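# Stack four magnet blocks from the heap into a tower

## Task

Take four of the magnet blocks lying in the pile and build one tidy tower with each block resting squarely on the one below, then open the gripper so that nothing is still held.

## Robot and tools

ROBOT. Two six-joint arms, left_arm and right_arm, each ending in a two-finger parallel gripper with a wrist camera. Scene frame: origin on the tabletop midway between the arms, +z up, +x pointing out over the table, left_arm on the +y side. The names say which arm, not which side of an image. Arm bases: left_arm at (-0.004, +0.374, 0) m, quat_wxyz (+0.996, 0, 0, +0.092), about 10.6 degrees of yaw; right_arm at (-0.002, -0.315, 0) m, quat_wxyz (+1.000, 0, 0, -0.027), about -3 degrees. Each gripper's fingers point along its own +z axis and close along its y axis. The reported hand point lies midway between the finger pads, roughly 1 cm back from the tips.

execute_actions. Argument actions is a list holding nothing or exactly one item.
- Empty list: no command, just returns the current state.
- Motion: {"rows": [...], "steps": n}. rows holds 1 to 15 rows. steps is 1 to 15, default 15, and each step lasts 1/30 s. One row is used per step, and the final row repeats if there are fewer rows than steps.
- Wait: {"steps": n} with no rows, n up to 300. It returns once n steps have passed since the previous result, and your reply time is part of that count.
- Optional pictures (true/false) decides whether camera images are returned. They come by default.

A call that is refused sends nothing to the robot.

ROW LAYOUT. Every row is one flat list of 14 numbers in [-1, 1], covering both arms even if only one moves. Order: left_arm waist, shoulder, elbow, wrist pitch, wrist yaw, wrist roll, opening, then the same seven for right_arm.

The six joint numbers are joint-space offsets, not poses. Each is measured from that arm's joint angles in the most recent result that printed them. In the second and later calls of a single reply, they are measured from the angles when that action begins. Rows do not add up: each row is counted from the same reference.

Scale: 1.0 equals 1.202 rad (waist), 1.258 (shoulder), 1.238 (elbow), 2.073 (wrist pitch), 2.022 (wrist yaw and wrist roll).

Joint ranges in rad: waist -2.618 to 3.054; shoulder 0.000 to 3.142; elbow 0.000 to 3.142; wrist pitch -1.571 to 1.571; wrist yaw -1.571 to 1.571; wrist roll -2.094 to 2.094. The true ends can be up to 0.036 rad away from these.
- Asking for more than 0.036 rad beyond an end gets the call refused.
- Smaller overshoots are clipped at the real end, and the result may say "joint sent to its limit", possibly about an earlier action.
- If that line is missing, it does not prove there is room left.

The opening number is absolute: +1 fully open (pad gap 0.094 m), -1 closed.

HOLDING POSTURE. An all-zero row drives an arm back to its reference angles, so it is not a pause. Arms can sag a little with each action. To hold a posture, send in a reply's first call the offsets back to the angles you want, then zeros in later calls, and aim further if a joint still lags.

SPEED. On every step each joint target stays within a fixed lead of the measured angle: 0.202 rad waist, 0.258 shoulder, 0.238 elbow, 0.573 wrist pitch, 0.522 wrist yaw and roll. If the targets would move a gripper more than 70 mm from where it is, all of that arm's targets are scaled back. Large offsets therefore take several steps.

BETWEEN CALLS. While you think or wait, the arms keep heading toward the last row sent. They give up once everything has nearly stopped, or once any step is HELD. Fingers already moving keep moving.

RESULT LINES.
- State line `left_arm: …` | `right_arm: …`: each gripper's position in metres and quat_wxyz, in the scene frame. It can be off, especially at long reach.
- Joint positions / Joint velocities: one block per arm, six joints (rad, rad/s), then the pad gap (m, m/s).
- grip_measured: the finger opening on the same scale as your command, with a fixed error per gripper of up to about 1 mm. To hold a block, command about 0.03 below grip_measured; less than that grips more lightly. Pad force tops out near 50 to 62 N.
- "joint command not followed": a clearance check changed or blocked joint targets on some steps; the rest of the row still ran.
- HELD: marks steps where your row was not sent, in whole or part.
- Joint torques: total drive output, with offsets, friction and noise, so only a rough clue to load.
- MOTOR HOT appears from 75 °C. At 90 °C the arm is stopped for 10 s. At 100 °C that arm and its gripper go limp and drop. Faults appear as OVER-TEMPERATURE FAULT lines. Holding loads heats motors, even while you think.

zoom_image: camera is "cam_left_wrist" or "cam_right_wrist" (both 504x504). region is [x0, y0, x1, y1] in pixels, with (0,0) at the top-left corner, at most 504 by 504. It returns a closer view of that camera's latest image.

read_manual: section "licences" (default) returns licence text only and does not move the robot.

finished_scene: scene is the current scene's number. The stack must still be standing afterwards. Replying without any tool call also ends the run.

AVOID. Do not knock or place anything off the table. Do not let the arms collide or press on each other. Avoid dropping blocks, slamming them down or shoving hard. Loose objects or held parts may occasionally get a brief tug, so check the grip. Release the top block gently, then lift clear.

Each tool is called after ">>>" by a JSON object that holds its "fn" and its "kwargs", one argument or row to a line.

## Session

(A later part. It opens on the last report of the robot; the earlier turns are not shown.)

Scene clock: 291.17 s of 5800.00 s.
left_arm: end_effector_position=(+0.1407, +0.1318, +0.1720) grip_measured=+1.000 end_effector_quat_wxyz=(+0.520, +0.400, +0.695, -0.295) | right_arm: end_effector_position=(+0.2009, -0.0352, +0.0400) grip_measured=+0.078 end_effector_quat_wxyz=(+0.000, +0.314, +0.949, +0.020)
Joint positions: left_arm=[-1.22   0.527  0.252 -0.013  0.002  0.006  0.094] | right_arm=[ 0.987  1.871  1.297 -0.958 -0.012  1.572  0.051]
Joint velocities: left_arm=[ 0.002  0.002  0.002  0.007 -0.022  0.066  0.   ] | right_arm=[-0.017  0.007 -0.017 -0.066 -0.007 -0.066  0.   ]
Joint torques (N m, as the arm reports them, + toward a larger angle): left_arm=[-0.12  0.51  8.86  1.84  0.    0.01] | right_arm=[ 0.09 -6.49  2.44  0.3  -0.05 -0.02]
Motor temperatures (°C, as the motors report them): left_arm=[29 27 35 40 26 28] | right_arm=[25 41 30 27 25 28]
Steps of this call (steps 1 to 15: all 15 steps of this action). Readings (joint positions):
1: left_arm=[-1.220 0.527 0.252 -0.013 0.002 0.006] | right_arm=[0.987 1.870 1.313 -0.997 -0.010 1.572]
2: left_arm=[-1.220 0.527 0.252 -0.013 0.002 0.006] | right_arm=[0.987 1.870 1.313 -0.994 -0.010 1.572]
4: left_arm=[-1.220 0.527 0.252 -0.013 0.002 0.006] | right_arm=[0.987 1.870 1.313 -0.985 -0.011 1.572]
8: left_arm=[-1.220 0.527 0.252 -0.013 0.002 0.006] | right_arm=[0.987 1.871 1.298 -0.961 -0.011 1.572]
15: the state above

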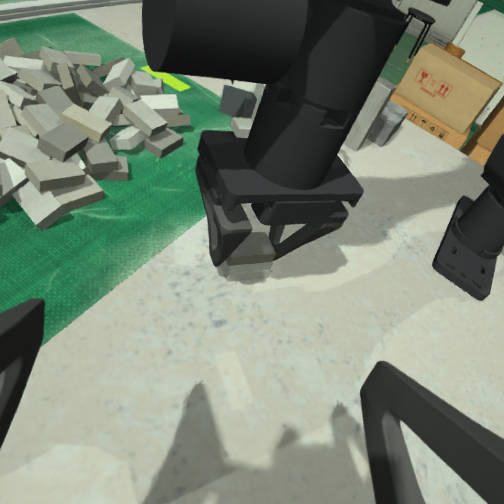

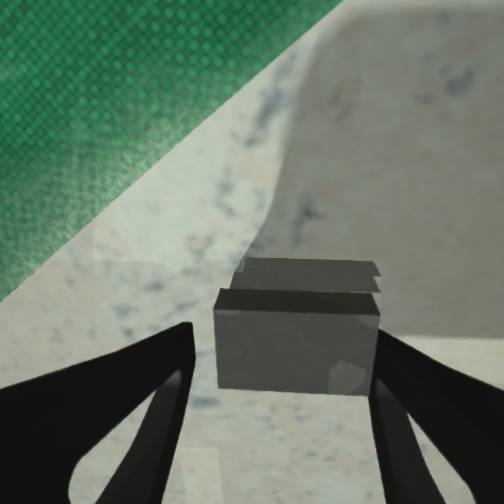

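>>> {"fn": "execute_actions", "kwargs": {
  "actions": [
    {"rows":[[0,0,0,0,0,0,1,0,0,0.02,0,0,0,0.08],[0,0,0,0,0,0,1,0,0,0.02,0,0,0,0.08],[0,0,0,0,0,0,1,0,0,0.02,0,0,0,0.12],[0,0,0,0,0,0,1,0,0,0.02,-0.01,0,0,0.18],[0,0,0,0,0,0,1,0,0,0.01,-0.015,0,0,0.24],[0,0,0,0,0,0,1,0,0,0,-0.02,0,0,0.3]],"steps":15}
  ]
}}

Scene clock: 294.07 s of 5800.00 s.
left_arm: end_effector_position=(+0.1407, +0.1318, +0.1720) grip_measured=+1.000 end_effector_quat_wxyz=(+0.520, +0.400, +0.695, -0.295) | right_arm: end_effector_position=(+0.1985, -0.0379, +0.0405) grip_measured=+0.298 end_effector_quat_wxyz=(-0.003, +0.314, +0.949, +0.014)
Joint positions: left_arm=[-1.22   0.527  0.252 -0.013  0.002  0.006  0.094] | right_arm=[ 0.987  1.87   1.299 -0.975 -0.014  1.572  0.061]
Joint velocities: left_arm=[-0.002  0.007 -0.007 -0.066 -0.022 -0.066  0.   ] | right_arm=[ 0.007 -0.012  0.007 -0.051  0.022  0.022 -0.001]
Joint torques (N m, as the arm reports them, + toward a larger angle): left_arm=[-0.05  0.39  8.78  1.82 -0.01  0.  ] | right_arm=[-0.01 -8.5   6.58 -0.34 -0.01 -0.01]
Motor temperatures (°C, as the motors report them): left_arm=[29 27 35 40 26 28] | right_arm=[25 41 30 27 25 28]
Steps of this call (steps 1 to 15: the robot went on to your last target; steps 16 to 72: nothing new was sent; steps 73 to 87: all 15 steps of this action). Readings (joint positions):
73: left_arm=[-1.220 0.527 0.252 -0.013 0.002 0.006] | right_arm=[0.987 1.870 1.299 -0.959 -0.012 1.572]
74: left_arm=[-1.220 0.527 0.252 -0.013 0.002 0.006] | right_arm=[0.987 1.870 1.299 -0.959 -0.012 1.572]
76: left_arm=[-1.220 0.527 0.252 -0.013 0.002 0.006] | right_arm=[0.987 1.870 1.299 -0.959 -0.012 1.572]
80: left_arm=[-1.220 0.527 0.252 -0.013 0.002 0.006] | right_arm=[0.987 1.870 1.299 -0.968 -0.013 1.572]
87: the state above

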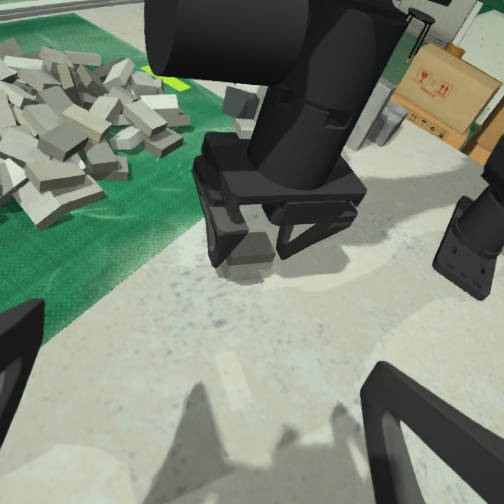

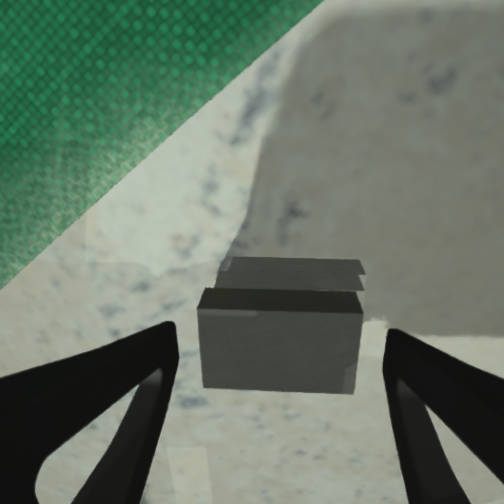

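>>> {"fn": "execute_actions", "kwargs": {
  "actions": [
    {"rows":[[0,0,0,0,0,0,1,0,0.006,-0.014,0,0,0,0.3],[0,0,0,0,0,0,1,0,0.009,-0.018,0.004,0,0,0.3],[0,0,0,0,0,0,1,0,0.012,-0.022,0.008,0,0,0.3],[0,0,0,0,0,0,1,0,0.015,-0.026,0.012,0,0,0.3],[0,0,0,0,0,0,1,0,0.018,-0.03,0.016,0,0,0.3],[0,0,0,0,0,0,1,0,0.021,-0.034,0.02,0,0,0.3],[0,0,0,0,0,0,1,0,0.023,-0.037,0.024,0,0,0.3],[0,0,0,0,0,0,1,0,0.025,-0.04,0.028,0,0,0.3]],"steps":15}
  ]
}}

Scene clock: 298.33 s of 5800.00 s.
left_arm: end_effector_position=(+0.1407, +0.1318, +0.1720) grip_measured=+1.000 end_effector_quat_wxyz=(+0.520, +0.400, +0.695, -0.295) | right_arm: end_effector_position=(+0.1964, -0.0400, +0.0246) grip_measured=+0.298 end_effector_quat_wxyz=(-0.007, +0.314, +0.949, +0.005)
Joint positions: left_arm=[-1.22   0.527  0.252 -0.013  0.002  0.006  0.094] | right_arm=[ 0.987  1.897  1.268 -0.935 -0.016  1.572  0.061]
Joint velocities: left_arm=[-0.022 -0.007 -0.007 -0.007  0.007 -0.051  0.   ] | right_arm=[-0.002 -0.002  0.002  0.022 -0.037  0.007  0.   ]
Joint torques (N m, as the arm reports them, + toward a larger angle): left_arm=[-0.02  0.45  8.63  1.86 -0.01  0.  ] | right_arm=[ 0.   -8.32  5.07 -0.04  0.   -0.01]
Motor temperatures (°C, as the motors report them): left_arm=[29 27 35 41 26 28] | right_arm=[25 41 30 27 25 28]
Steps of this call (steps 1 to 15: the robot went on to your last target; steps 16 to 90: nothing new was sent; then 0.77 s passed at rest; steps 91 to 105: all 15 steps of this action). Readings (joint positions):
91: left_arm=[-1.220 0.527 0.252 -0.013 0.002 0.006] | right_arm=[0.987 1.870 1.299 -0.977 -0.014 1.572]
92: left_arm=[-1.220 0.527 0.252 -0.013 0.002 0.006] | right_arm=[0.987 1.870 1.299 -0.977 -0.015 1.572]
94: left_arm=[-1.220 0.527 0.252 -0.013 0.002 0.006] | right_arm=[0.987 1.871 1.299 -0.974 -0.015 1.572]
98: left_arm=[-1.220 0.527 0.252 -0.013 0.002 0.006] | right_arm=[0.987 1.882 1.286 -0.950 -0.015 1.572]
105: the state above

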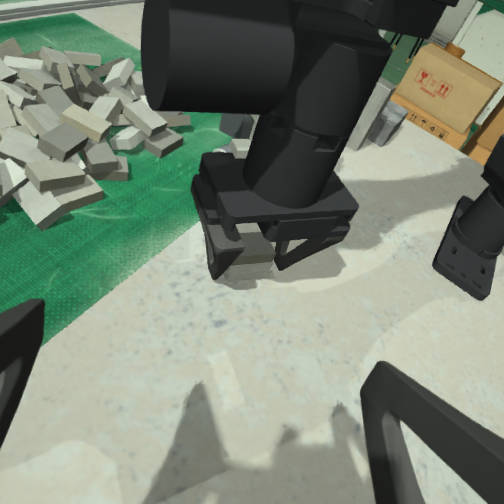

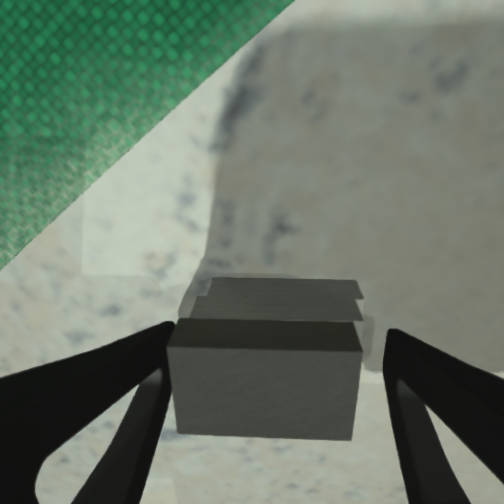

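>>> {"fn": "execute_actions", "kwargs": {
  "actions": [
    {"rows":[[0,0,0,0,0,0,1,-0.01,0.008,0,0,0,0,0.3],[0,0,0,0,0,0,1,-0.015,0.01,0,0,0,0,0.28],[0,0,0,0,0,0,1,-0.019,0.01,0,0,0,0,0.25],[0,0,0,0,0,0,1,-0.019,0.01,0,0,0,0,0.21],[0,0,0,0,0,0,1,-0.019,0.01,0,0,0,0,0.17],[0,0,0,0,0,0,1,-0.019,0.01,0,0,0,0,0.13],[0,0,0,0,0,0,1,-0.019,0.01,0,0,0,0,0.09],[0,0,0,0,0,0,1,-0.019,0.01,0,0,0,0,0.05],[0,0,0,0,0,0,1,-0.019,0.01,0,0,0,0,0.01],[0,0,0,0,0,0,1,-0.019,0.01,0,0,0,0,-0.03],[0,0,0,0,0,0,1,-0.019,0.01,0,0,0,0,-0.06],[0,0,0,0,0,0,1,-0.019,0.01,0,0,0,0,-0.09],[0,0,0,0,0,0,1,-0.019,0.01,0,0,0,0,-0.12],[0,0,0,0,0,0,1,-0.019,0.01,0,0,0,0,-0.145],[0,0,0,0,0,0,1,-0.019,0.01,0,0,0,0,-0.165]],"steps":15}
  ],
  "pictures": false
}}

>>> {"fn": "execute_actions", "kwargs": {
  "actions": [
    {"steps":5}
  ]
}}

Scene clock: 303.60 s of 5800.00 s.
left_arm: end_effector_position=(+0.1407, +0.1318, +0.1720) grip_measured=+1.000 end_effector_quat_wxyz=(+0.520, +0.400, +0.695, -0.295) | right_arm: end_effector_position=(+0.2000, -0.0427, +0.0242) grip_measured=-0.136 end_effector_quat_wxyz=(-0.008, +0.321, +0.947, +0.006)
Joint positions: left_arm=[-1.22   0.527  0.252 -0.013  0.002  0.006  0.094] | right_arm=[ 0.972  1.898  1.268 -0.935 -0.019  1.572  0.041]
Joint velocities: left_arm=[-0.012 -0.007  0.002  0.022  0.007  0.007  0.   ] | right_arm=[-0.012  0.017 -0.012 -0.007 -0.007 -0.037 -0.   ]
Joint torques (N m, as the arm reports them, + toward a larger angle): left_arm=[-0.03  0.31  8.84  1.85  0.01  0.01] | right_arm=[-0.69 -7.61  6.47 -0.16 -0.02  0.  ]
Motor temperatures (°C, as the motors report them): left_arm=[29 27 35 41 26 28] | right_arm=[25 40 30 27 25 28]
Steps of this call (steps 1 to 15: the robot went on to your last target; steps 16 to 90: nothing new was sent; then 1.77 s passed at rest; steps 91 to 105: all 15 steps of this action). Readings (joint positions):
91: left_arm=[-1.220 0.527 0.252 -0.013 0.002 0.006] | right_arm=[0.987 1.897 1.268 -0.928 -0.016 1.572]
92: left_arm=[-1.220 0.527 0.252 -0.013 0.002 0.006] | right_arm=[0.986 1.897 1.268 -0.928 -0.017 1.572]
94: left_arm=[-1.220 0.527 0.252 -0.013 0.002 0.006] | right_arm=[0.981 1.897 1.268 -0.928 -0.019 1.572]
98: left_arm=[-1.220 0.527 0.252 -0.013 0.002 0.006] | right_arm=[0.973 1.897 1.268 -0.928 -0.019 1.572]
105: the state above

Scene clock: 303.77 s of 5800.00 s.
left_arm: end_effector_position=(+0.1407, +0.1318, +0.1720) grip_measured=+1.000 end_effector_quat_wxyz=(+0.520, +0.400, +0.695, -0.295) | right_arm: end_effector_position=(+0.2000, -0.0427, +0.0242) grip_measured=-0.136 end_effector_quat_wxyz=(-0.008, +0.321, +0.947, +0.006)
Joint positions: left_arm=[-1.22   0.527  0.252 -0.013  0.002  0.006  0.094] | right_arm=[ 0.972  1.898  1.268 -0.935 -0.019  1.572  0.041]
Joint velocities: left_arm=[-0.007 -0.012  0.002  0.022 -0.007 -0.037  0.   ] | right_arm=[ 0.012 -0.007 -0.037  0.051 -0.037 -0.022 -0.001]
Joint torques (N m, as the arm reports them, + toward a larger angle): left_arm=[-0.11  0.34  8.73  1.88 -0.01  0.01] | right_arm=[-0.7  -7.59  6.53 -0.19  0.   -0.02]
Motor temperatures (°C, as the motors report them): left_arm=[29 27 35 41 26 28] | right_arm=[25 40 30 27 25 28]
Steps of this call (steps 1 to 5: the robot went on to your last target). Readings (joint positions):
1: left_arm=[-1.220 0.527 0.252 -0.013 0.002 0.006] | right_arm=[0.972 1.898 1.268 -0.935 -0.019 1.572]
2: left_arm=[-1.220 0.527 0.252 -0.013 0.002 0.006] | right_arm=[0.972 1.898 1.268 -0.935 -0.019 1.572]
4: left_arm=[-1.220 0.527 0.252 -0.013 0.002 0.006] | right_arm=[0.972 1.898 1.268 -0.935 -0.019 1.572]
5: the state above

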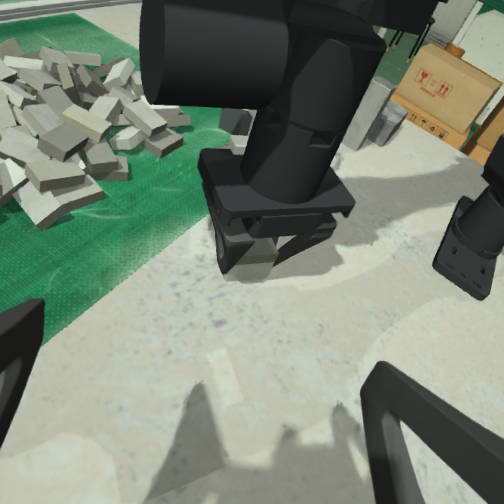

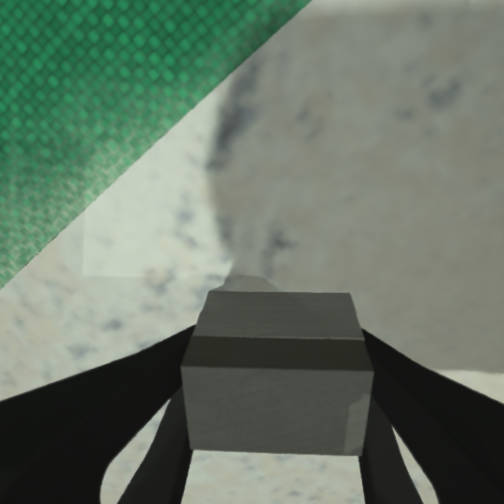

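>>> {"fn": "execute_actions", "kwargs": {
  "actions": [
    {"rows":[[0,0,0,0,0,0,1,0,0,0,0,0,0,-0.1],[0,0,0,0,0,0,1,0,0,0,0,0,0,0],[0,0,0,0,0,0,1,0,0,0,0,0,0,0.15],[0,0,0,0,0,0,1,0,-0.012,0.025,-0.012,0,0,0.3],[0,0,0,0,0,0,1,0,-0.018,0.037,-0.024,0,0,0.3],[0,0,0,0,0,0,1,0,-0.024,0.05,-0.036,0,0,0.3],[0,0,0,0,0,0,1,0,-0.03,0.063,-0.048,0,0,0.3],[0,0,0,0,0,0,1,0,-0.036,0.076,-0.06,0,0,0.3],[0,0,0,0,0,0,1,0,-0.042,0.09,-0.072,0,0,0.3],[0,0,0,0,0,0,1,0,-0.048,0.104,-0.084,0,0,0.3],[0,0,0,0,0,0,1,0,-0.054,0.118,-0.096,0,0,0.3],[0,0,0,0,0,0,1,0,-0.06,0.132,-0.108,0,0,0.3],[0,0,0,0,0,0,1,0,-0.066,0.146,-0.12,0,0,0.3],[0,0,0,0,0,0,1,0,-0.072,0.158,-0.13,0,0,0.3],[0,0,0,0,0,0,1,0,-0.076,0.168,-0.135,0,0,0.3]],"steps":15}
  ],
  "pictures": false
}}

>>> {"fn": "execute_actions", "kwargs": {
  "actions": [
    {"steps":12}
  ]
}}

>>> {"fn": "zoom_image", "kwargs": {
  "camera": "cam_left_wrist",
  "region": [60,60,300,300]
}}

Scene clock: 311.00 s of 5800.00 s.
left_arm: end_effector_position=(+0.1407, +0.1318, +0.1720) grip_measured=+1.000 end_effector_quat_wxyz=(+0.520, +0.400, +0.695, -0.295) | right_arm: end_effector_position=(+0.2049, -0.0354, +0.0815) grip_measured=+0.298 end_effector_quat_wxyz=(-0.003, +0.321, +0.947, +0.025)
Joint positions: left_arm=[-1.22   0.527  0.252 -0.013  0.002  0.006  0.094] | right_arm=[ 0.972  1.835  1.42  -1.111 -0.021  1.572  0.061]
Joint velocities: left_arm=[-0.022  0.012 -0.022 -0.037  0.007 -0.007  0.   ] | right_arm=[ 0.007 -0.3    0.501 -0.549  0.051 -0.037  0.001]
Joint torques (N m, as the arm reports them, + toward a larger angle): left_arm=[-0.16  0.35  8.79  1.82 -0.02  0.  ] | right_arm=[-0.03 -9.43  9.21 -0.37 -0.01 -0.01]
Motor temperatures (°C, as the motors report them): left_arm=[29 27 35 41 26 28] | right_arm=[25 40 30 27 25 28]
Steps of this call (steps 1 to 15: the robot went on to your last target; steps 16 to 90: nothing new was sent; then 3.73 s passed at rest; steps 91 to 105: all 15 steps of this action). Readings (joint positions):
91: left_arm=[-1.220 0.527 0.252 -0.013 0.002 0.006] | right_arm=[0.972 1.898 1.268 -0.935 -0.019 1.572]
92: left_arm=[-1.220 0.527 0.252 -0.013 0.002 0.006] | right_arm=[0.972 1.898 1.268 -0.935 -0.019 1.572]
94: left_arm=[-1.220 0.527 0.252 -0.013 0.002 0.006] | right_arm=[0.972 1.898 1.268 -0.936 -0.020 1.572]
98: left_arm=[-1.220 0.527 0.252 -0.013 0.002 0.006] | right_arm=[0.972 1.895 1.295 -0.978 -0.021 1.572]
105: the state above

Scene clock: 311.40 s of 5800.00 s.
left_arm: end_effector_position=(+0.1407, +0.1318, +0.1720) grip_measured=+1.000 end_effector_quat_wxyz=(+0.520, +0.400, +0.695, -0.295) | right_arm: end_effector_position=(+0.1996, -0.0423, +0.0978) grip_measured=+0.298 end_effector_quat_wxyz=(-0.006, +0.321, +0.947, +0.017)
Joint positions: left_arm=[-1.22   0.527  0.252 -0.013  0.002  0.006  0.094] | right_arm=[ 0.972  1.808  1.453 -1.187 -0.021  1.572  0.061]
Joint velocities: left_arm=[-0.012 -0.007  0.007 -0.095  0.022 -0.022  0.   ] | right_arm=[-0.002 -0.002  0.002  0.007 -0.007 -0.051  0.001]
Joint torques (N m, as the arm reports them, + toward a larger angle): left_arm=[-0.09  0.44  8.79  1.86 -0.01 -0.01] | right_arm=[-0.02 -8.54  9.   -0.32 -0.01 -0.01]
Motor temperatures (°C, as the motors report them): left_arm=[29 27 35 41 26 28] | right_arm=[25 40 31 27 25 28]
Steps of this call (steps 1 to 12: the robot went on to your last target). Readings (joint positions):
1: left_arm=[-1.220 0.527 0.252 -0.013 0.002 0.006] | right_arm=[0.972 1.825 1.434 -1.126 -0.021 1.572]
2: left_arm=[-1.220 0.527 0.252 -0.013 0.002 0.006] | right_arm=[0.972 1.817 1.444 -1.137 -0.021 1.572]
4: left_arm=[-1.220 0.527 0.252 -0.013 0.002 0.006] | right_arm=[0.972 1.809 1.452 -1.154 -0.021 1.572]
8: left_arm=[-1.220 0.527 0.252 -0.013 0.002 0.006] | right_arm=[0.972 1.808 1.453 -1.178 -0.021 1.572]
12: the state above

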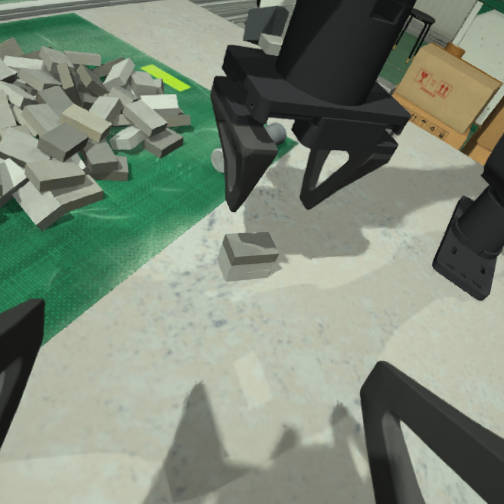

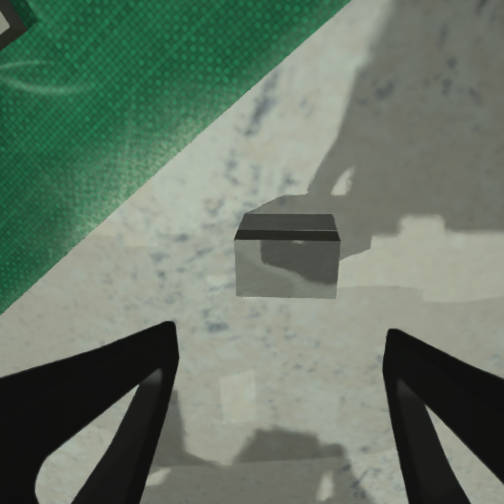

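Region (60, 60, 300, 300) of cam_left_wrist's 504x504 image, scaled by 2.100, with more detail than that image has.

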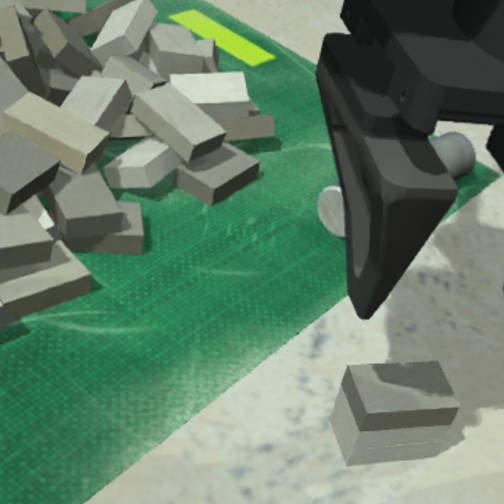

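>>> {"fn": "execute_actions", "kwargs": {
  "actions": [
    {"rows":[[0,0,0,0,0,0,1,-0.01,0.01,0.03,-0.006,0.017,-0.04,0.2],[0,0,0,0,0,0,1,-0.03,0.025,0.06,-0.012,0.017,-0.08,0.1],[0,0,0,0,0,0,1,-0.055,0.045,0.095,-0.02,0.017,-0.12,0],[0,0,0,0,0,0,1,-0.085,0.07,0.13,-0.028,0.017,-0.17,-0.1],[0,0,0,0,0,0,1,-0.12,0.095,0.17,-0.036,0.017,-0.22,-0.2],[0,0,0,0,0,0,1,-0.155,0.12,0.21,-0.044,0.017,-0.27,-0.25],[0,0,0,0,0,0,1,-0.19,0.145,0.25,-0.052,0.017,-0.32,-0.25],[0,0,0,0,0,0,1,-0.225,0.17,0.29,-0.06,0.017,-0.37,-0.25],[0,0,0,0,0,0,1,-0.255,0.195,0.325,-0.067,0.017,-0.42,-0.25],[0,0,0,0,0,0,1,-0.283,0.22,0.355,-0.074,0.017,-0.46,-0.25],[0,0,0,0,0,0,1,-0.307,0.243,0.382,-0.08,0.017,-0.493,-0.25],[0,0,0,0,0,0,1,-0.327,0.264,0.405,-0.08,0.017,-0.493,-0.25],[0,0,0,0,0,0,1,-0.342,0.282,0.422,-0.08,0.017,-0.493,-0.25],[0,0,0,0,0,0,1,-0.353,0.298,0.433,-0.08,0.017,-0.493,-0.25],[0,0,0,0,0,0,1,-0.36,0.31,0.44,-0.08,0.017,-0.493,-0.25]],"steps":15}
  ],
  "pictures": false
}}

>>> {"fn": "execute_actions", "kwargs": {
  "actions": [
    {"steps":15}
  ]
}}

Scene clock: 318.13 s of 5800.00 s.
left_arm: end_effector_position=(+0.1407, +0.1318, +0.1720) grip_measured=+1.000 end_effector_quat_wxyz=(+0.520, +0.400, +0.695, -0.295) | right_arm: end_effector_position=(+0.3820, -0.1102, +0.0981) grip_measured=-0.248 end_effector_quat_wxyz=(+0.030, +0.114, +0.993, +0.018)
Joint positions: left_arm=[-1.22   0.527  0.252 -0.013  0.002  0.006  0.094] | right_arm=[ 0.543  2.158  1.948 -1.29   0.005  0.718  0.035]
Joint velocities: left_arm=[-0.002 -0.002 -0.007 -0.022 -0.066 -0.022  0.   ] | right_arm=[-0.603  0.574  0.393 -0.212  0.095 -0.901  0.   ]
Joint torques (N m, as the arm reports them, + toward a larger angle): left_arm=[-0.09  0.39  8.72  1.85 -0.01  0.01] | right_arm=[  2.66 -10.89   9.24  -0.44  -0.07  -0.05]
Motor temperatures (°C, as the motors report them): left_arm=[29 27 35 41 26 28] | right_arm=[25 40 31 27 25 28]
Steps of this call (steps 1 to 30: the robot went on to your last target; steps 31 to 90: nothing new was sent; then 3.23 s passed at rest; steps 91 to 105: all 15 steps of this action). Readings (joint positions):
91: left_arm=[-1.220 0.527 0.252 -0.013 0.002 0.006] | right_arm=[0.972 1.808 1.453 -1.192 -0.019 1.560]
92: left_arm=[-1.220 0.527 0.252 -0.013 0.002 0.006] | right_arm=[0.969 1.812 1.459 -1.197 -0.017 1.535]
94: left_arm=[-1.220 0.527 0.252 -0.013 0.002 0.006] | right_arm=[0.947 1.843 1.511 -1.220 -0.016 1.449]
98: left_arm=[-1.220 0.527 0.252 -0.013 0.002 0.006] | right_arm=[0.810 1.963 1.703 -1.249 -0.016 1.166]
105: the state above

Scene clock: 318.63 s of 5800.00 s.
left_arm: end_effector_position=(+0.1407, +0.1318, +0.1720) grip_measured=+1.000 end_effector_quat_wxyz=(+0.520, +0.400, +0.695, -0.295) | right_arm: end_effector_position=(+0.3754, -0.1188, +0.0809) grip_measured=-0.248 end_effector_quat_wxyz=(-0.002, +0.052, +0.999, -0.008)
Joint positions: left_arm=[-1.22   0.527  0.252 -0.013  0.002  0.006  0.094] | right_arm=[ 0.535  2.206  1.959 -1.335  0.011  0.586  0.035]
Joint velocities: left_arm=[ 0.002 -0.017  0.002 -0.022  0.066  0.037  0.   ] | right_arm=[ 0.007  0.007 -0.002 -0.022  0.066 -0.095 -0.   ]
Joint torques (N m, as the arm reports them, + toward a larger angle): left_arm=[ 0.01  0.36  8.8   1.87 -0.02  0.03] | right_arm=[  0.38 -12.06  10.28  -0.38   0.    -0.05]
Motor temperatures (°C, as the motors report them): left_arm=[29 27 35 41 26 28] | right_arm=[25 40 31 27 25 28]
Steps of this call (steps 1 to 15: the robot went on to your last target). Readings (joint positions):
1: left_arm=[-1.220 0.527 0.252 -0.013 0.002 0.006] | right_arm=[0.525 2.175 1.957 -1.294 0.009 0.691]
2: left_arm=[-1.220 0.527 0.252 -0.013 0.002 0.006] | right_arm=[0.515 2.187 1.959 -1.298 0.011 0.669]
4: left_arm=[-1.220 0.527 0.252 -0.013 0.002 0.006] | right_arm=[0.511 2.203 1.959 -1.311 0.014 0.638]
8: left_arm=[-1.220 0.527 0.252 -0.013 0.002 0.006] | right_arm=[0.528 2.206 1.959 -1.327 0.013 0.604]
15: the state above

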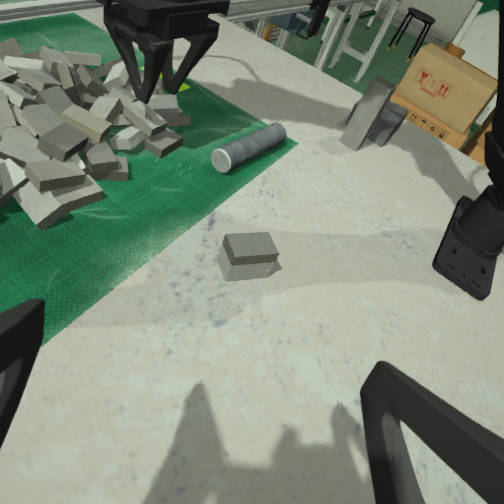

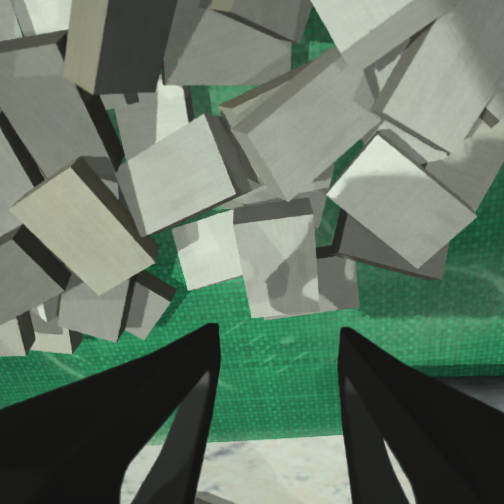

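>>> {"fn": "execute_actions", "kwargs": {
  "actions": [
    {"rows":[[0,0,0,0,0,0,1,0,0.002,-0.012,0.014,0,-0.03,-0.27],[0,0,0,0,0,0,1,0,0.004,-0.021,0.021,0,-0.068,-0.27],[0,0,0,0,0,0,1,0,0.006,-0.03,0.028,0,-0.068,-0.27],[0,0,0,0,0,0,1,0,0.008,-0.039,0.035,0,-0.068,-0.27],[0,0,0,0,0,0,1,0,0.01,-0.048,0.042,0,-0.068,-0.27],[0,0,0,0,0,0,1,0,0.012,-0.057,0.049,0,-0.068,-0.27],[0,0,0,0,0,0,1,0,0.014,-0.066,0.055,0,-0.068,-0.27],[0,0,0,0,0,0,1,0,0.014,-0.075,0.059,0,-0.068,-0.27]],"steps":15}
  ],
  "pictures": false
}}

>>> {"fn": "execute_actions", "kwargs": {
  "actions": [
    {"steps":5}
  ]
}}

>>> {"fn": "zoom_image", "kwargs": {
  "camera": "cam_left_wrist",
  "region": [80,40,220,180]
}}

Scene clock: 324.93 s of 5800.00 s.
left_arm: end_effector_position=(+0.1407, +0.1318, +0.1720) grip_measured=+1.000 end_effector_quat_wxyz=(+0.520, +0.400, +0.695, -0.295) | right_arm: end_effector_position=(+0.3773, -0.1179, +0.0538) grip_measured=-0.268 end_effector_quat_wxyz=(-0.004, -0.011, +1.000, -0.008)
Joint positions: left_arm=[-1.22   0.527  0.252 -0.013  0.002  0.006  0.094] | right_arm=[ 0.535  2.225  1.882 -1.242  0.011  0.459  0.034]
Joint velocities: left_arm=[-0.007  0.002  0.017 -0.037  0.007  0.007  0.   ] | right_arm=[-0.012 -0.007  0.012  0.066  0.037 -0.022 -0.001]
Joint torques (N m, as the arm reports them, + toward a larger angle): left_arm=[-0.1   0.35  8.73  1.86  0.01 -0.02] | right_arm=[ -0.01 -11.59   5.58  -0.02  -0.01  -0.09]
Motor temperatures (°C, as the motors report them): left_arm=[29 27 35 41 26 28] | right_arm=[25 42 32 27 25 28]
Steps of this call (steps 1 to 15: the robot went on to your last target; steps 16 to 90: nothing new was sent; then 2.80 s passed at rest; steps 91 to 105: all 15 steps of this action). Readings (joint positions):
91: left_arm=[-1.220 0.527 0.252 -0.013 0.002 0.006] | right_arm=[0.535 2.206 1.959 -1.336 0.011 0.573]
92: left_arm=[-1.220 0.527 0.252 -0.013 0.002 0.006] | right_arm=[0.535 2.206 1.959 -1.332 0.011 0.552]
94: left_arm=[-1.220 0.527 0.252 -0.013 0.002 0.006] | right_arm=[0.535 2.206 1.951 -1.316 0.011 0.516]
98: left_arm=[-1.220 0.527 0.252 -0.013 0.002 0.006] | right_arm=[0.535 2.208 1.908 -1.271 0.011 0.479]
105: the state above

Scene clock: 325.10 s of 5800.00 s.
left_arm: end_effector_position=(+0.1407, +0.1318, +0.1720) grip_measured=+1.000 end_effector_quat_wxyz=(+0.520, +0.400, +0.695, -0.295) | right_arm: end_effector_position=(+0.3789, -0.1170, +0.0538) grip_measured=-0.268 end_effector_quat_wxyz=(-0.000, -0.013, +1.000, -0.007)
Joint positions: left_arm=[-1.22   0.527  0.252 -0.013  0.002  0.006  0.094] | right_arm=[ 0.535  2.225  1.882 -1.234  0.011  0.455  0.034]
Joint velocities: left_arm=[-0.007 -0.007  0.007 -0.11   0.051 -0.007  0.   ] | right_arm=[ 0.002 -0.012 -0.002 -0.007 -0.022 -0.022  0.   ]
Joint torques (N m, as the arm reports them, + toward a larger angle): left_arm=[-0.03  0.34  8.66  1.82  0.    0.01] | right_arm=[ -0.06 -11.93   5.51  -0.03  -0.02  -0.06]
Motor temperatures (°C, as the motors report them): left_arm=[29 27 35 41 26 28] | right_arm=[25 42 32 27 25 28]
Steps of this call (steps 1 to 5: the robot went on to your last target). Readings (joint positions):
1: left_arm=[-1.220 0.527 0.252 -0.013 0.002 0.006] | right_arm=[0.535 2.225 1.882 -1.239 0.011 0.458]
2: left_arm=[-1.220 0.527 0.252 -0.013 0.002 0.006] | right_arm=[0.535 2.225 1.882 -1.237 0.011 0.457]
4: left_arm=[-1.220 0.527 0.252 -0.013 0.002 0.006] | right_arm=[0.535 2.225 1.882 -1.235 0.011 0.456]
5: the state above

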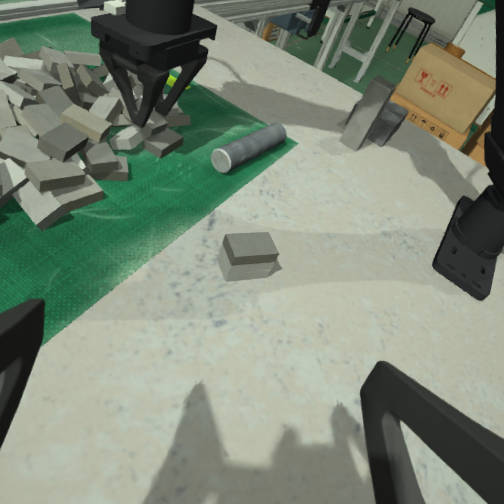

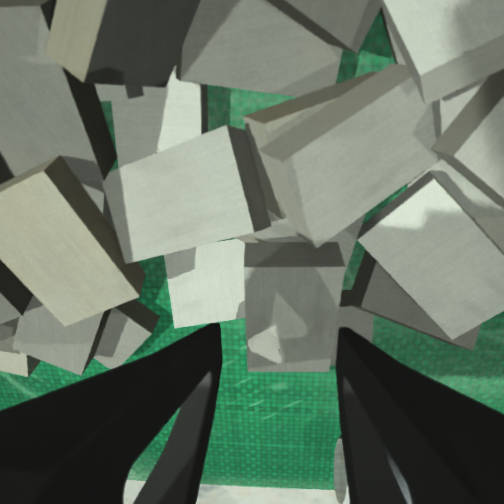

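Region (80, 40, 220, 180) of cam_left_wrist's 504x504 image, scaled by 3.600, with more detail than that image has.

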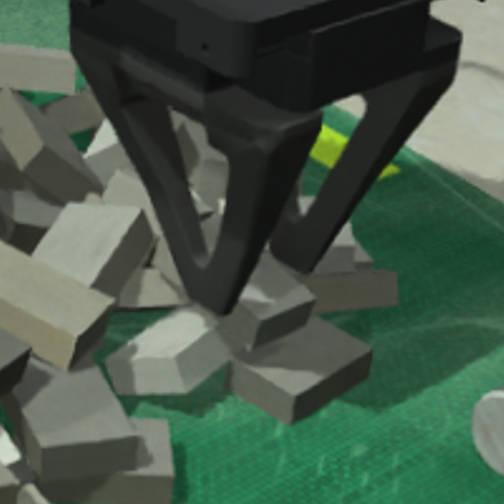

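>>> {"fn": "execute_actions", "kwargs": {
  "actions": [
    {"rows":[[0,0,0,0,0,0,1,-0.01,0,0,0,0,0,-0.27],[0,0,0,0,0,0,1,-0.015,0,0,0,0,0,-0.27],[0,0,0,0,0,0,1,-0.018,0,0,0,0,0,-0.27],[0,0,0,0,0,0,1,-0.018,0,0,0,0,0,-0.27],[0,0,0,0,0,0,1,-0.018,0.004,0,0.008,0,0,-0.27],[0,0,0,0,0,0,1,-0.018,0.008,0,0.012,0,0,-0.27],[0,0,0,0,0,0,1,-0.018,0.011,0,0.015,0,0,-0.27],[0,0,0,0,0,0,1,-0.018,0.014,0,0.018,0,0,-0.27],[0,0,0,0,0,0,1,-0.018,0.017,0,0.02,0,0,-0.27],[0,0,0,0,0,0,1,-0.018,0.02,0,0.02,0,0,-0.27],[0,0,0,0,0,0,1,-0.018,0.022,0,0.02,0,0,-0.27]],"steps":15}
  ],
  "pictures": false
}}

>>> {"fn": "execute_actions", "kwargs": {
  "actions": [
    {"steps":5}
  ]
}}

>>> {"fn": "zoom_image", "kwargs": {
  "camera": "cam_left_wrist",
  "region": [80,40,220,180]
}}

Scene clock: 330.60 s of 5800.00 s.
left_arm: end_effector_position=(+0.1407, +0.1318, +0.1720) grip_measured=+1.000 end_effector_quat_wxyz=(+0.520, +0.400, +0.695, -0.295) | right_arm: end_effector_position=(+0.3848, -0.1207, +0.0445) grip_measured=-0.268 end_effector_quat_wxyz=(-0.001, -0.007, +1.000, -0.007)
Joint positions: left_arm=[-1.22   0.527  0.252 -0.013  0.002  0.006  0.094] | right_arm=[ 0.52   2.247  1.882 -1.213  0.011  0.454  0.034]
Joint velocities: left_arm=[-0.007  0.007 -0.007  0.007  0.007  0.007  0.   ] | right_arm=[-0.002  0.061 -0.002 -0.037 -0.037  0.139 -0.   ]
Joint torques (N m, as the arm reports them, + toward a larger angle): left_arm=[-0.04  0.41  8.72  1.85  0.   -0.02] | right_arm=[ -0.54 -11.76   6.94  -0.07  -0.03   0.01]
Motor temperatures (°C, as the motors report them): left_arm=[29 27 35 41 26 28] | right_arm=[25 43 32 27 25 28]
Steps of this call (steps 1 to 30: the robot went on to your last target; steps 31 to 90: nothing new was sent; then 2.00 s passed at rest; steps 91 to 105: all 15 steps of this action). Readings (joint positions):
91: left_arm=[-1.220 0.527 0.252 -0.013 0.002 0.006] | right_arm=[0.535 2.225 1.882 -1.231 0.011 0.454]
92: left_arm=[-1.220 0.527 0.252 -0.013 0.002 0.006] | right_arm=[0.534 2.225 1.882 -1.231 0.011 0.454]
94: left_arm=[-1.220 0.527 0.252 -0.013 0.002 0.006] | right_arm=[0.531 2.225 1.882 -1.231 0.011 0.454]
98: left_arm=[-1.220 0.527 0.252 -0.013 0.002 0.006] | right_arm=[0.523 2.226 1.882 -1.227 0.011 0.454]
105: the state above

Scene clock: 330.77 s of 5800.00 s.
left_arm: end_effector_position=(+0.1407, +0.1318, +0.1720) grip_measured=+1.000 end_effector_quat_wxyz=(+0.520, +0.400, +0.695, -0.295) | right_arm: end_effector_position=(+0.3851, -0.1206, +0.0439) grip_measured=-0.268 end_effector_quat_wxyz=(-0.001, -0.007, +1.000, -0.007)
Joint positions: left_arm=[-1.22   0.527  0.252 -0.013  0.002  0.006  0.094] | right_arm=[ 0.52   2.249  1.882 -1.212  0.011  0.454  0.034]
Joint velocities: left_arm=[-0.007 -0.007  0.012  0.081  0.007 -0.022  0.   ] | right_arm=[-0.007 -0.022  0.007  0.022  0.051 -0.022 -0.001]
Joint torques (N m, as the arm reports them, + toward a larger angle): left_arm=[0.02 0.24 8.67 1.86 0.   0.  ] | right_arm=[ -0.54 -11.48   6.96  -0.02  -0.01   0.  ]
Motor temperatures (°C, as the motors report them): left_arm=[29 27 35 41 26 28] | right_arm=[25 43 32 27 25 28]
Steps of this call (steps 1 to 5: the robot went on to your last target). Readings (joint positions):
1: left_arm=[-1.220 0.527 0.252 -0.013 0.002 0.006] | right_arm=[0.520 2.249 1.882 -1.213 0.011 0.454]
2: left_arm=[-1.220 0.527 0.252 -0.013 0.002 0.006] | right_arm=[0.520 2.249 1.882 -1.213 0.011 0.454]
4: left_arm=[-1.220 0.527 0.252 -0.013 0.002 0.006] | right_arm=[0.520 2.249 1.882 -1.212 0.011 0.454]
5: the state above

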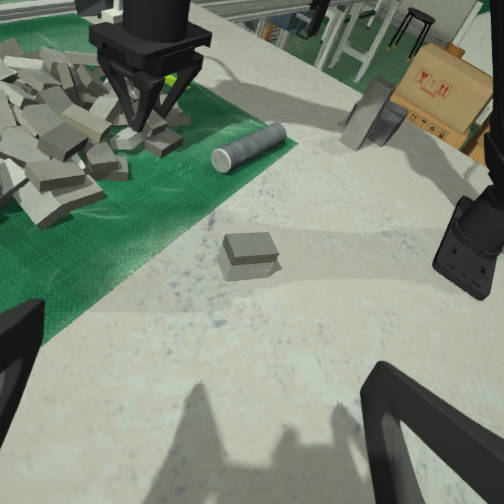

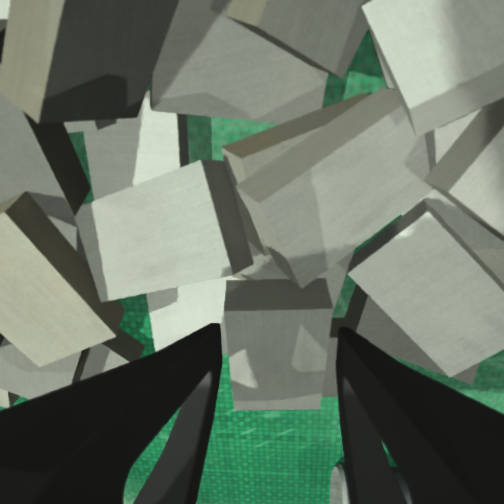

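Region (80, 40, 220, 180) of cam_left_wrist's 504x504 image, scaled by 3.600, with more detail than that image has.

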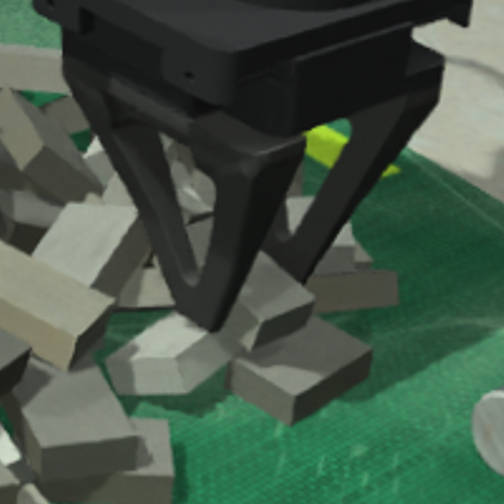

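>>> {"fn": "execute_actions", "kwargs": {
  "actions": [
    {"rows":[[0,0,0,0,0,0,1,0,0,-0.014,0.008,0,0,-0.3],[0,0,0,0,0,0,1,0,0,-0.019,0.011,0,0,-0.3],[0,0,0,0,0,0,1,0,0,-0.024,0.013,0,0,-0.3],[0,0,0,0,0,0,1,0,0,-0.028,0.013,0,0,-0.3]],"steps":10}
  ],
  "pictures": false
}}

>>> {"fn": "execute_actions", "kwargs": {
  "actions": [
    {"rows":[[0,0,0,0,0,0,1,0,0,0,0,0,0,-0.34],[0,0,0,0,0,0,1,0,0,0,0,0,0,-0.38],[0,0,0,0,0,0,1,0,0,0,0,0,0,-0.41],[0,0,0,0,0,0,1,0,0,0,0,0,0,-0.44],[0,0,0,0,0,0,1,0,0,0,0,0,0,-0.46],[0,0,0,0,0,0,1,0,0,0,0,0,0,-0.48],[0,0,0,0,0,0,1,0,0,0,0,0,0,-0.5],[0,0,0,0,0,0,1,0,0,0,0,0,0,-0.52]],"steps":11}
  ]
}}

>>> {"fn": "zoom_image", "kwargs": {
  "camera": "cam_left_wrist",
  "region": [80,40,220,180]
}}

Scene clock: 336.73 s of 5800.00 s.
left_arm: end_effector_position=(+0.1407, +0.1318, +0.1720) grip_measured=+1.000 end_effector_quat_wxyz=(+0.520, +0.400, +0.695, -0.295) | right_arm: end_effector_position=(+0.3861, -0.1200, +0.0438) grip_measured=-0.298 end_effector_quat_wxyz=(+0.001, -0.007, +1.000, -0.006)
Joint positions: left_arm=[-1.22   0.527  0.252 -0.013  0.002  0.006  0.094] | right_arm=[ 0.52   2.249  1.882 -1.207  0.011  0.454  0.033]
Joint velocities: left_arm=[-0.002 -0.012 -0.007  0.037  0.007  0.051  0.   ] | right_arm=[-0.007  0.012 -0.007  0.037 -0.007  0.007  0.   ]
Joint torques (N m, as the arm reports them, + toward a larger angle): left_arm=[-0.08  0.37  8.76  1.83 -0.01  0.01] | right_arm=[  0.01 -11.81   4.04   0.05   0.    -0.01]
Motor temperatures (°C, as the motors report them): left_arm=[29 27 35 42 26 28] | right_arm=[25 43 31 27 25 28]
Steps of this call (steps 1 to 15: the robot went on to your last target; steps 16 to 90: nothing new was sent; then 2.63 s passed at rest; steps 91 to 100: all 10 steps of this action). Readings (joint positions):
91: left_arm=[-1.220 0.527 0.252 -0.013 0.002 0.006] | right_arm=[0.520 2.249 1.882 -1.212 0.011 0.454]
92: left_arm=[-1.220 0.527 0.252 -0.013 0.002 0.006] | right_arm=[0.520 2.249 1.882 -1.212 0.011 0.454]
94: left_arm=[-1.220 0.527 0.252 -0.013 0.002 0.006] | right_arm=[0.520 2.249 1.882 -1.210 0.011 0.454]
98: left_arm=[-1.220 0.527 0.252 -0.013 0.002 0.006] | right_arm=[0.520 2.249 1.882 -1.208 0.011 0.454]
100: the state above

Scene clock: 337.10 s of 5800.00 s.
left_arm: end_effector_position=(+0.1407, +0.1318, +0.1720) grip_measured=+1.000 end_effector_quat_wxyz=(+0.520, +0.400, +0.695, -0.295) | right_arm: end_effector_position=(+0.3860, -0.1200, +0.0438) grip_measured=-0.473 end_effector_quat_wxyz=(+0.001, -0.007, +1.000, -0.005)
Joint positions: left_arm=[-1.22   0.527  0.252 -0.013  0.002  0.006  0.094] | right_arm=[ 0.52   2.249  1.882 -1.207  0.01   0.454  0.025]
Joint velocities: left_arm=[-0.007 -0.022 -0.007 -0.037  0.022  0.007  0.   ] | right_arm=[ 0.002  0.002  0.002 -0.037  0.037 -0.022  0.   ]
Joint torques (N m, as the arm reports them, + toward a larger angle): left_arm=[-0.09  0.47  8.73  1.85  0.01 -0.03] | right_arm=[ -0.01 -11.78   6.94  -0.2   -0.02  -0.01]
Motor temperatures (°C, as the motors report them): left_arm=[29 27 35 42 26 28] | right_arm=[25 43 31 27 25 28]
Steps of this call (steps 1 to 11: all 11 steps of this action). Readings (joint positions):
1: left_arm=[-1.220 0.527 0.252 -0.013 0.002 0.006] | right_arm=[0.520 2.249 1.882 -1.207 0.010 0.454]
2: left_arm=[-1.220 0.527 0.252 -0.013 0.002 0.006] | right_arm=[0.520 2.249 1.882 -1.207 0.010 0.454]
4: left_arm=[-1.220 0.527 0.252 -0.013 0.002 0.006] | right_arm=[0.520 2.249 1.882 -1.207 0.010 0.454]
8: left_arm=[-1.220 0.527 0.252 -0.013 0.002 0.006] | right_arm=[0.520 2.249 1.882 -1.207 0.010 0.454]
11: the state above

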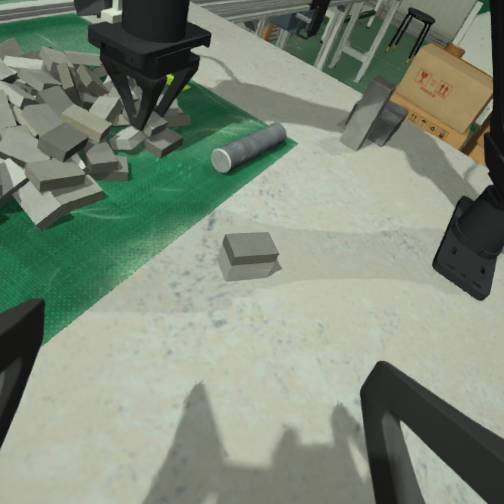

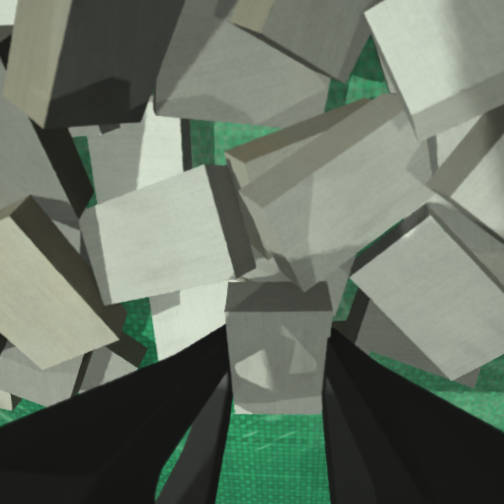

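Region (80, 40, 220, 180) of cam_left_wrist's 504x504 image, scaled by 3.600, with more detail than that image has.

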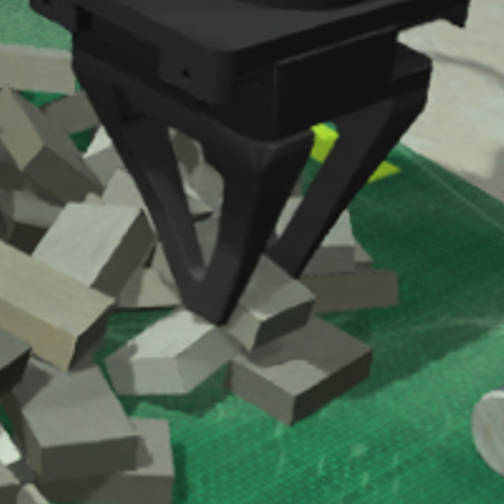

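>>> {"fn": "execute_actions", "kwargs": {
  "actions": [
    {"rows":[[0,0,0,0,0,0,1,0,-0.015,0,-0.012,0,0,-0.52],[0,0,0,0,0,0,1,0,-0.025,0,-0.02,0,0,-0.52],[0,0,0,0,0,0,1,0,-0.037,0,-0.028,0,0,-0.52],[0,0,0,0,0,0,1,0,-0.05,0,-0.037,0,0,-0.52],[0,0,0,0,0,0,1,0.01,-0.065,0,-0.046,0,-0.02,-0.52],[0,0,0,0,0,0,1,0.02,-0.08,-0.01,-0.055,0,-0.04,-0.52],[0,0,0,0,0,0,1,0.035,-0.095,-0.02,-0.064,0,-0.06,-0.52],[0,0,0,0,0,0,1,0.055,-0.11,-0.03,-0.073,0,-0.09,-0.52],[0,0,0,0,0,0,1,0.08,-0.125,-0.04,-0.082,0,-0.12,-0.52],[0,0,0,0,0,0,1,0.105,-0.14,-0.05,-0.091,-0.015,-0.15,-0.52],[0,0,0,0,0,0,1,0.13,-0.152,-0.06,-0.1,-0.015,-0.18,-0.52],[0,0,0,0,0,0,1,0.155,-0.162,-0.07,-0.109,-0.015,-0.2,-0.52],[0,0,0,0,0,0,1,0.175,-0.168,-0.08,-0.109,-0.015,-0.227,-0.52],[0,0,0,0,0,0,1,0.19,-0.168,-0.09,-0.109,-0.015,-0.227,-0.52],[0,0,0,0,0,0,1,0.2,-0.168,-0.1,-0.109,-0.015,-0.227,-0.52]],"steps":15}
  ],
  "pictures": false
}}

>>> {"fn": "execute_actions", "kwargs": {
  "actions": [
    {"steps":14}
  ]
}}

Scene clock: 344.37 s of 5800.00 s.
left_arm: end_effector_position=(+0.1407, +0.1318, +0.1720) grip_measured=+1.000 end_effector_quat_wxyz=(+0.520, +0.400, +0.695, -0.295) | right_arm: end_effector_position=(+0.2967, -0.0757, +0.1063) grip_measured=-0.473 end_effector_quat_wxyz=(-0.019, -0.271, +0.962, -0.006)
Joint positions: left_arm=[-1.22   0.527  0.252 -0.013  0.002  0.006  0.094] | right_arm=[ 0.723  2.046  1.811 -1.375 -0.004  0.121  0.025]
Joint velocities: left_arm=[ 0.012 -0.002 -0.002  0.022  0.051 -0.095  0.   ] | right_arm=[ 0.984 -0.208 -0.286 -0.315 -0.154 -0.813  0.001]
Joint torques (N m, as the arm reports them, + toward a larger angle): left_arm=[0.06 0.42 8.76 1.86 0.01 0.01] | right_arm=[-1.77 -9.73  3.73 -0.49  0.1  -0.06]
Motor temperatures (°C, as the motors report them): left_arm=[29 27 35 42 26 28] | right_arm=[25 44 31 27 25 28]
Steps of this call (steps 1 to 15: the robot went on to your last target; steps 16 to 90: nothing new was sent; then 3.77 s passed at rest; steps 91 to 105: all 15 steps of this action). Readings (joint positions):
91: left_arm=[-1.220 0.527 0.252 -0.013 0.002 0.006] | right_arm=[0.520 2.249 1.882 -1.208 0.010 0.454]
92: left_arm=[-1.220 0.527 0.252 -0.013 0.002 0.006] | right_arm=[0.520 2.249 1.882 -1.210 0.010 0.454]
94: left_arm=[-1.220 0.527 0.252 -0.013 0.002 0.006] | right_arm=[0.520 2.243 1.882 -1.224 0.010 0.454]
98: left_arm=[-1.220 0.527 0.252 -0.013 0.002 0.006] | right_arm=[0.531 2.186 1.872 -1.272 0.011 0.392]
105: the state above

Scene clock: 344.83 s of 5800.00 s.
left_arm: end_effector_position=(+0.1407, +0.1318, +0.1720) grip_measured=+1.000 end_effector_quat_wxyz=(+0.520, +0.400, +0.695, -0.295) | right_arm: end_effector_position=(+0.2691, -0.0736, +0.0996) grip_measured=-0.473 end_effector_quat_wxyz=(-0.058, -0.345, +0.937, -0.009)
Joint positions: left_arm=[-1.22   0.527  0.252 -0.013  0.002  0.006  0.094] | right_arm=[ 0.765  2.042  1.772 -1.415 -0.024  0.006  0.025]
Joint velocities: left_arm=[ 0.012 -0.007 -0.002 -0.066 -0.007  0.037  0.   ] | right_arm=[-0.002 -0.007 -0.007  0.051  0.007 -0.007 -0.001]
Joint torques (N m, as the arm reports them, + toward a larger angle): left_arm=[-0.03  0.38  8.69  1.86 -0.02  0.01] | right_arm=[ -0.39 -10.48   5.63  -0.52   0.01  -0.05]
Motor temperatures (°C, as the motors report them): left_arm=[29 27 35 42 26 28] | right_arm=[25 44 31 27 25 28]
Steps of this call (steps 1 to 14: the robot went on to your last target). Readings (joint positions):
1: left_arm=[-1.220 0.527 0.252 -0.013 0.002 0.006] | right_arm=[0.753 2.042 1.802 -1.384 -0.011 0.096]
2: left_arm=[-1.220 0.527 0.252 -0.013 0.002 0.006] | right_arm=[0.775 2.042 1.795 -1.392 -0.018 0.076]
4: left_arm=[-1.220 0.527 0.252 -0.013 0.002 0.006] | right_arm=[0.794 2.042 1.779 -1.401 -0.028 0.048]
8: left_arm=[-1.220 0.527 0.252 -0.013 0.002 0.006] | right_arm=[0.777 2.042 1.772 -1.414 -0.028 0.019]
14: the state above

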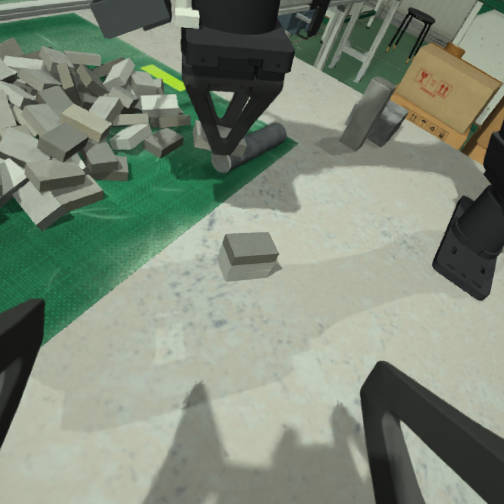

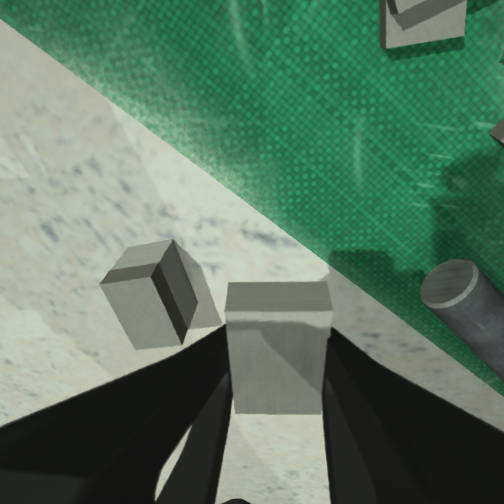

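>>> {"fn": "execute_actions", "kwargs": {
  "actions": []
}}

Scene clock: 359.87 s of 5800.00 s.
left_arm: end_effector_position=(+0.1407, +0.1318, +0.1720) grip_measured=+1.000 end_effector_quat_wxyz=(+0.520, +0.400, +0.695, -0.295) | right_arm: end_effector_position=(+0.2691, -0.0737, +0.0997) grip_measured=-0.473 end_effector_quat_wxyz=(-0.058, -0.347, +0.936, -0.009)
Joint positions: left_arm=[-1.22   0.527  0.252 -0.013  0.002  0.006  0.094] | right_arm=[ 0.765  2.042  1.772 -1.416 -0.024  0.001  0.025]
Joint velocities: left_arm=[-0.007 -0.022  0.007  0.007 -0.051 -0.066  0.   ] | right_arm=[-0.002  0.017  0.007 -0.007 -0.051 -0.007  0.001]
Joint torques (N m, as the arm reports them, + toward a larger angle): left_arm=[-0.11  0.32  8.56  1.85 -0.01  0.01] | right_arm=[ -0.35 -10.39   5.63  -0.54   0.01  -0.07]
Motor temperatures (°C, as the motors report them): left_arm=[29 27 35 42 26 28] | right_arm=[25 44 31 27 25 28]
Steps of this call (steps 1 to 30: the robot went on to your last target; steps 31 to 90: nothing new was sent; then 12.03 s passed at rest). Readings (joint positions):
1: left_arm=[-1.220 0.527 0.252 -0.013 0.002 0.006] | right_arm=[0.765 2.042 1.772 -1.415 -0.024 0.005]
2: left_arm=[-1.220 0.527 0.252 -0.013 0.002 0.006] | right_arm=[0.765 2.042 1.772 -1.416 -0.024 0.004]
4: left_arm=[-1.220 0.527 0.252 -0.013 0.002 0.006] | right_arm=[0.765 2.042 1.772 -1.416 -0.024 0.003]
8: left_arm=[-1.220 0.527 0.252 -0.013 0.002 0.006] | right_arm=[0.765 2.042 1.772 -1.416 -0.024 0.001]
90: the state above
All arms were judged still, so your last target was given up. Only a new action makes them travel on or press farther. Fingers that are still opening or closing keep moving.

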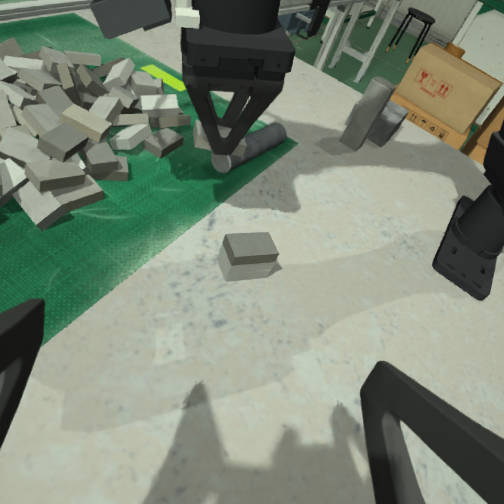

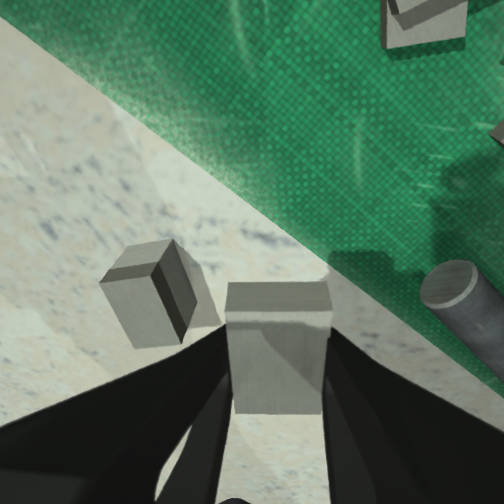

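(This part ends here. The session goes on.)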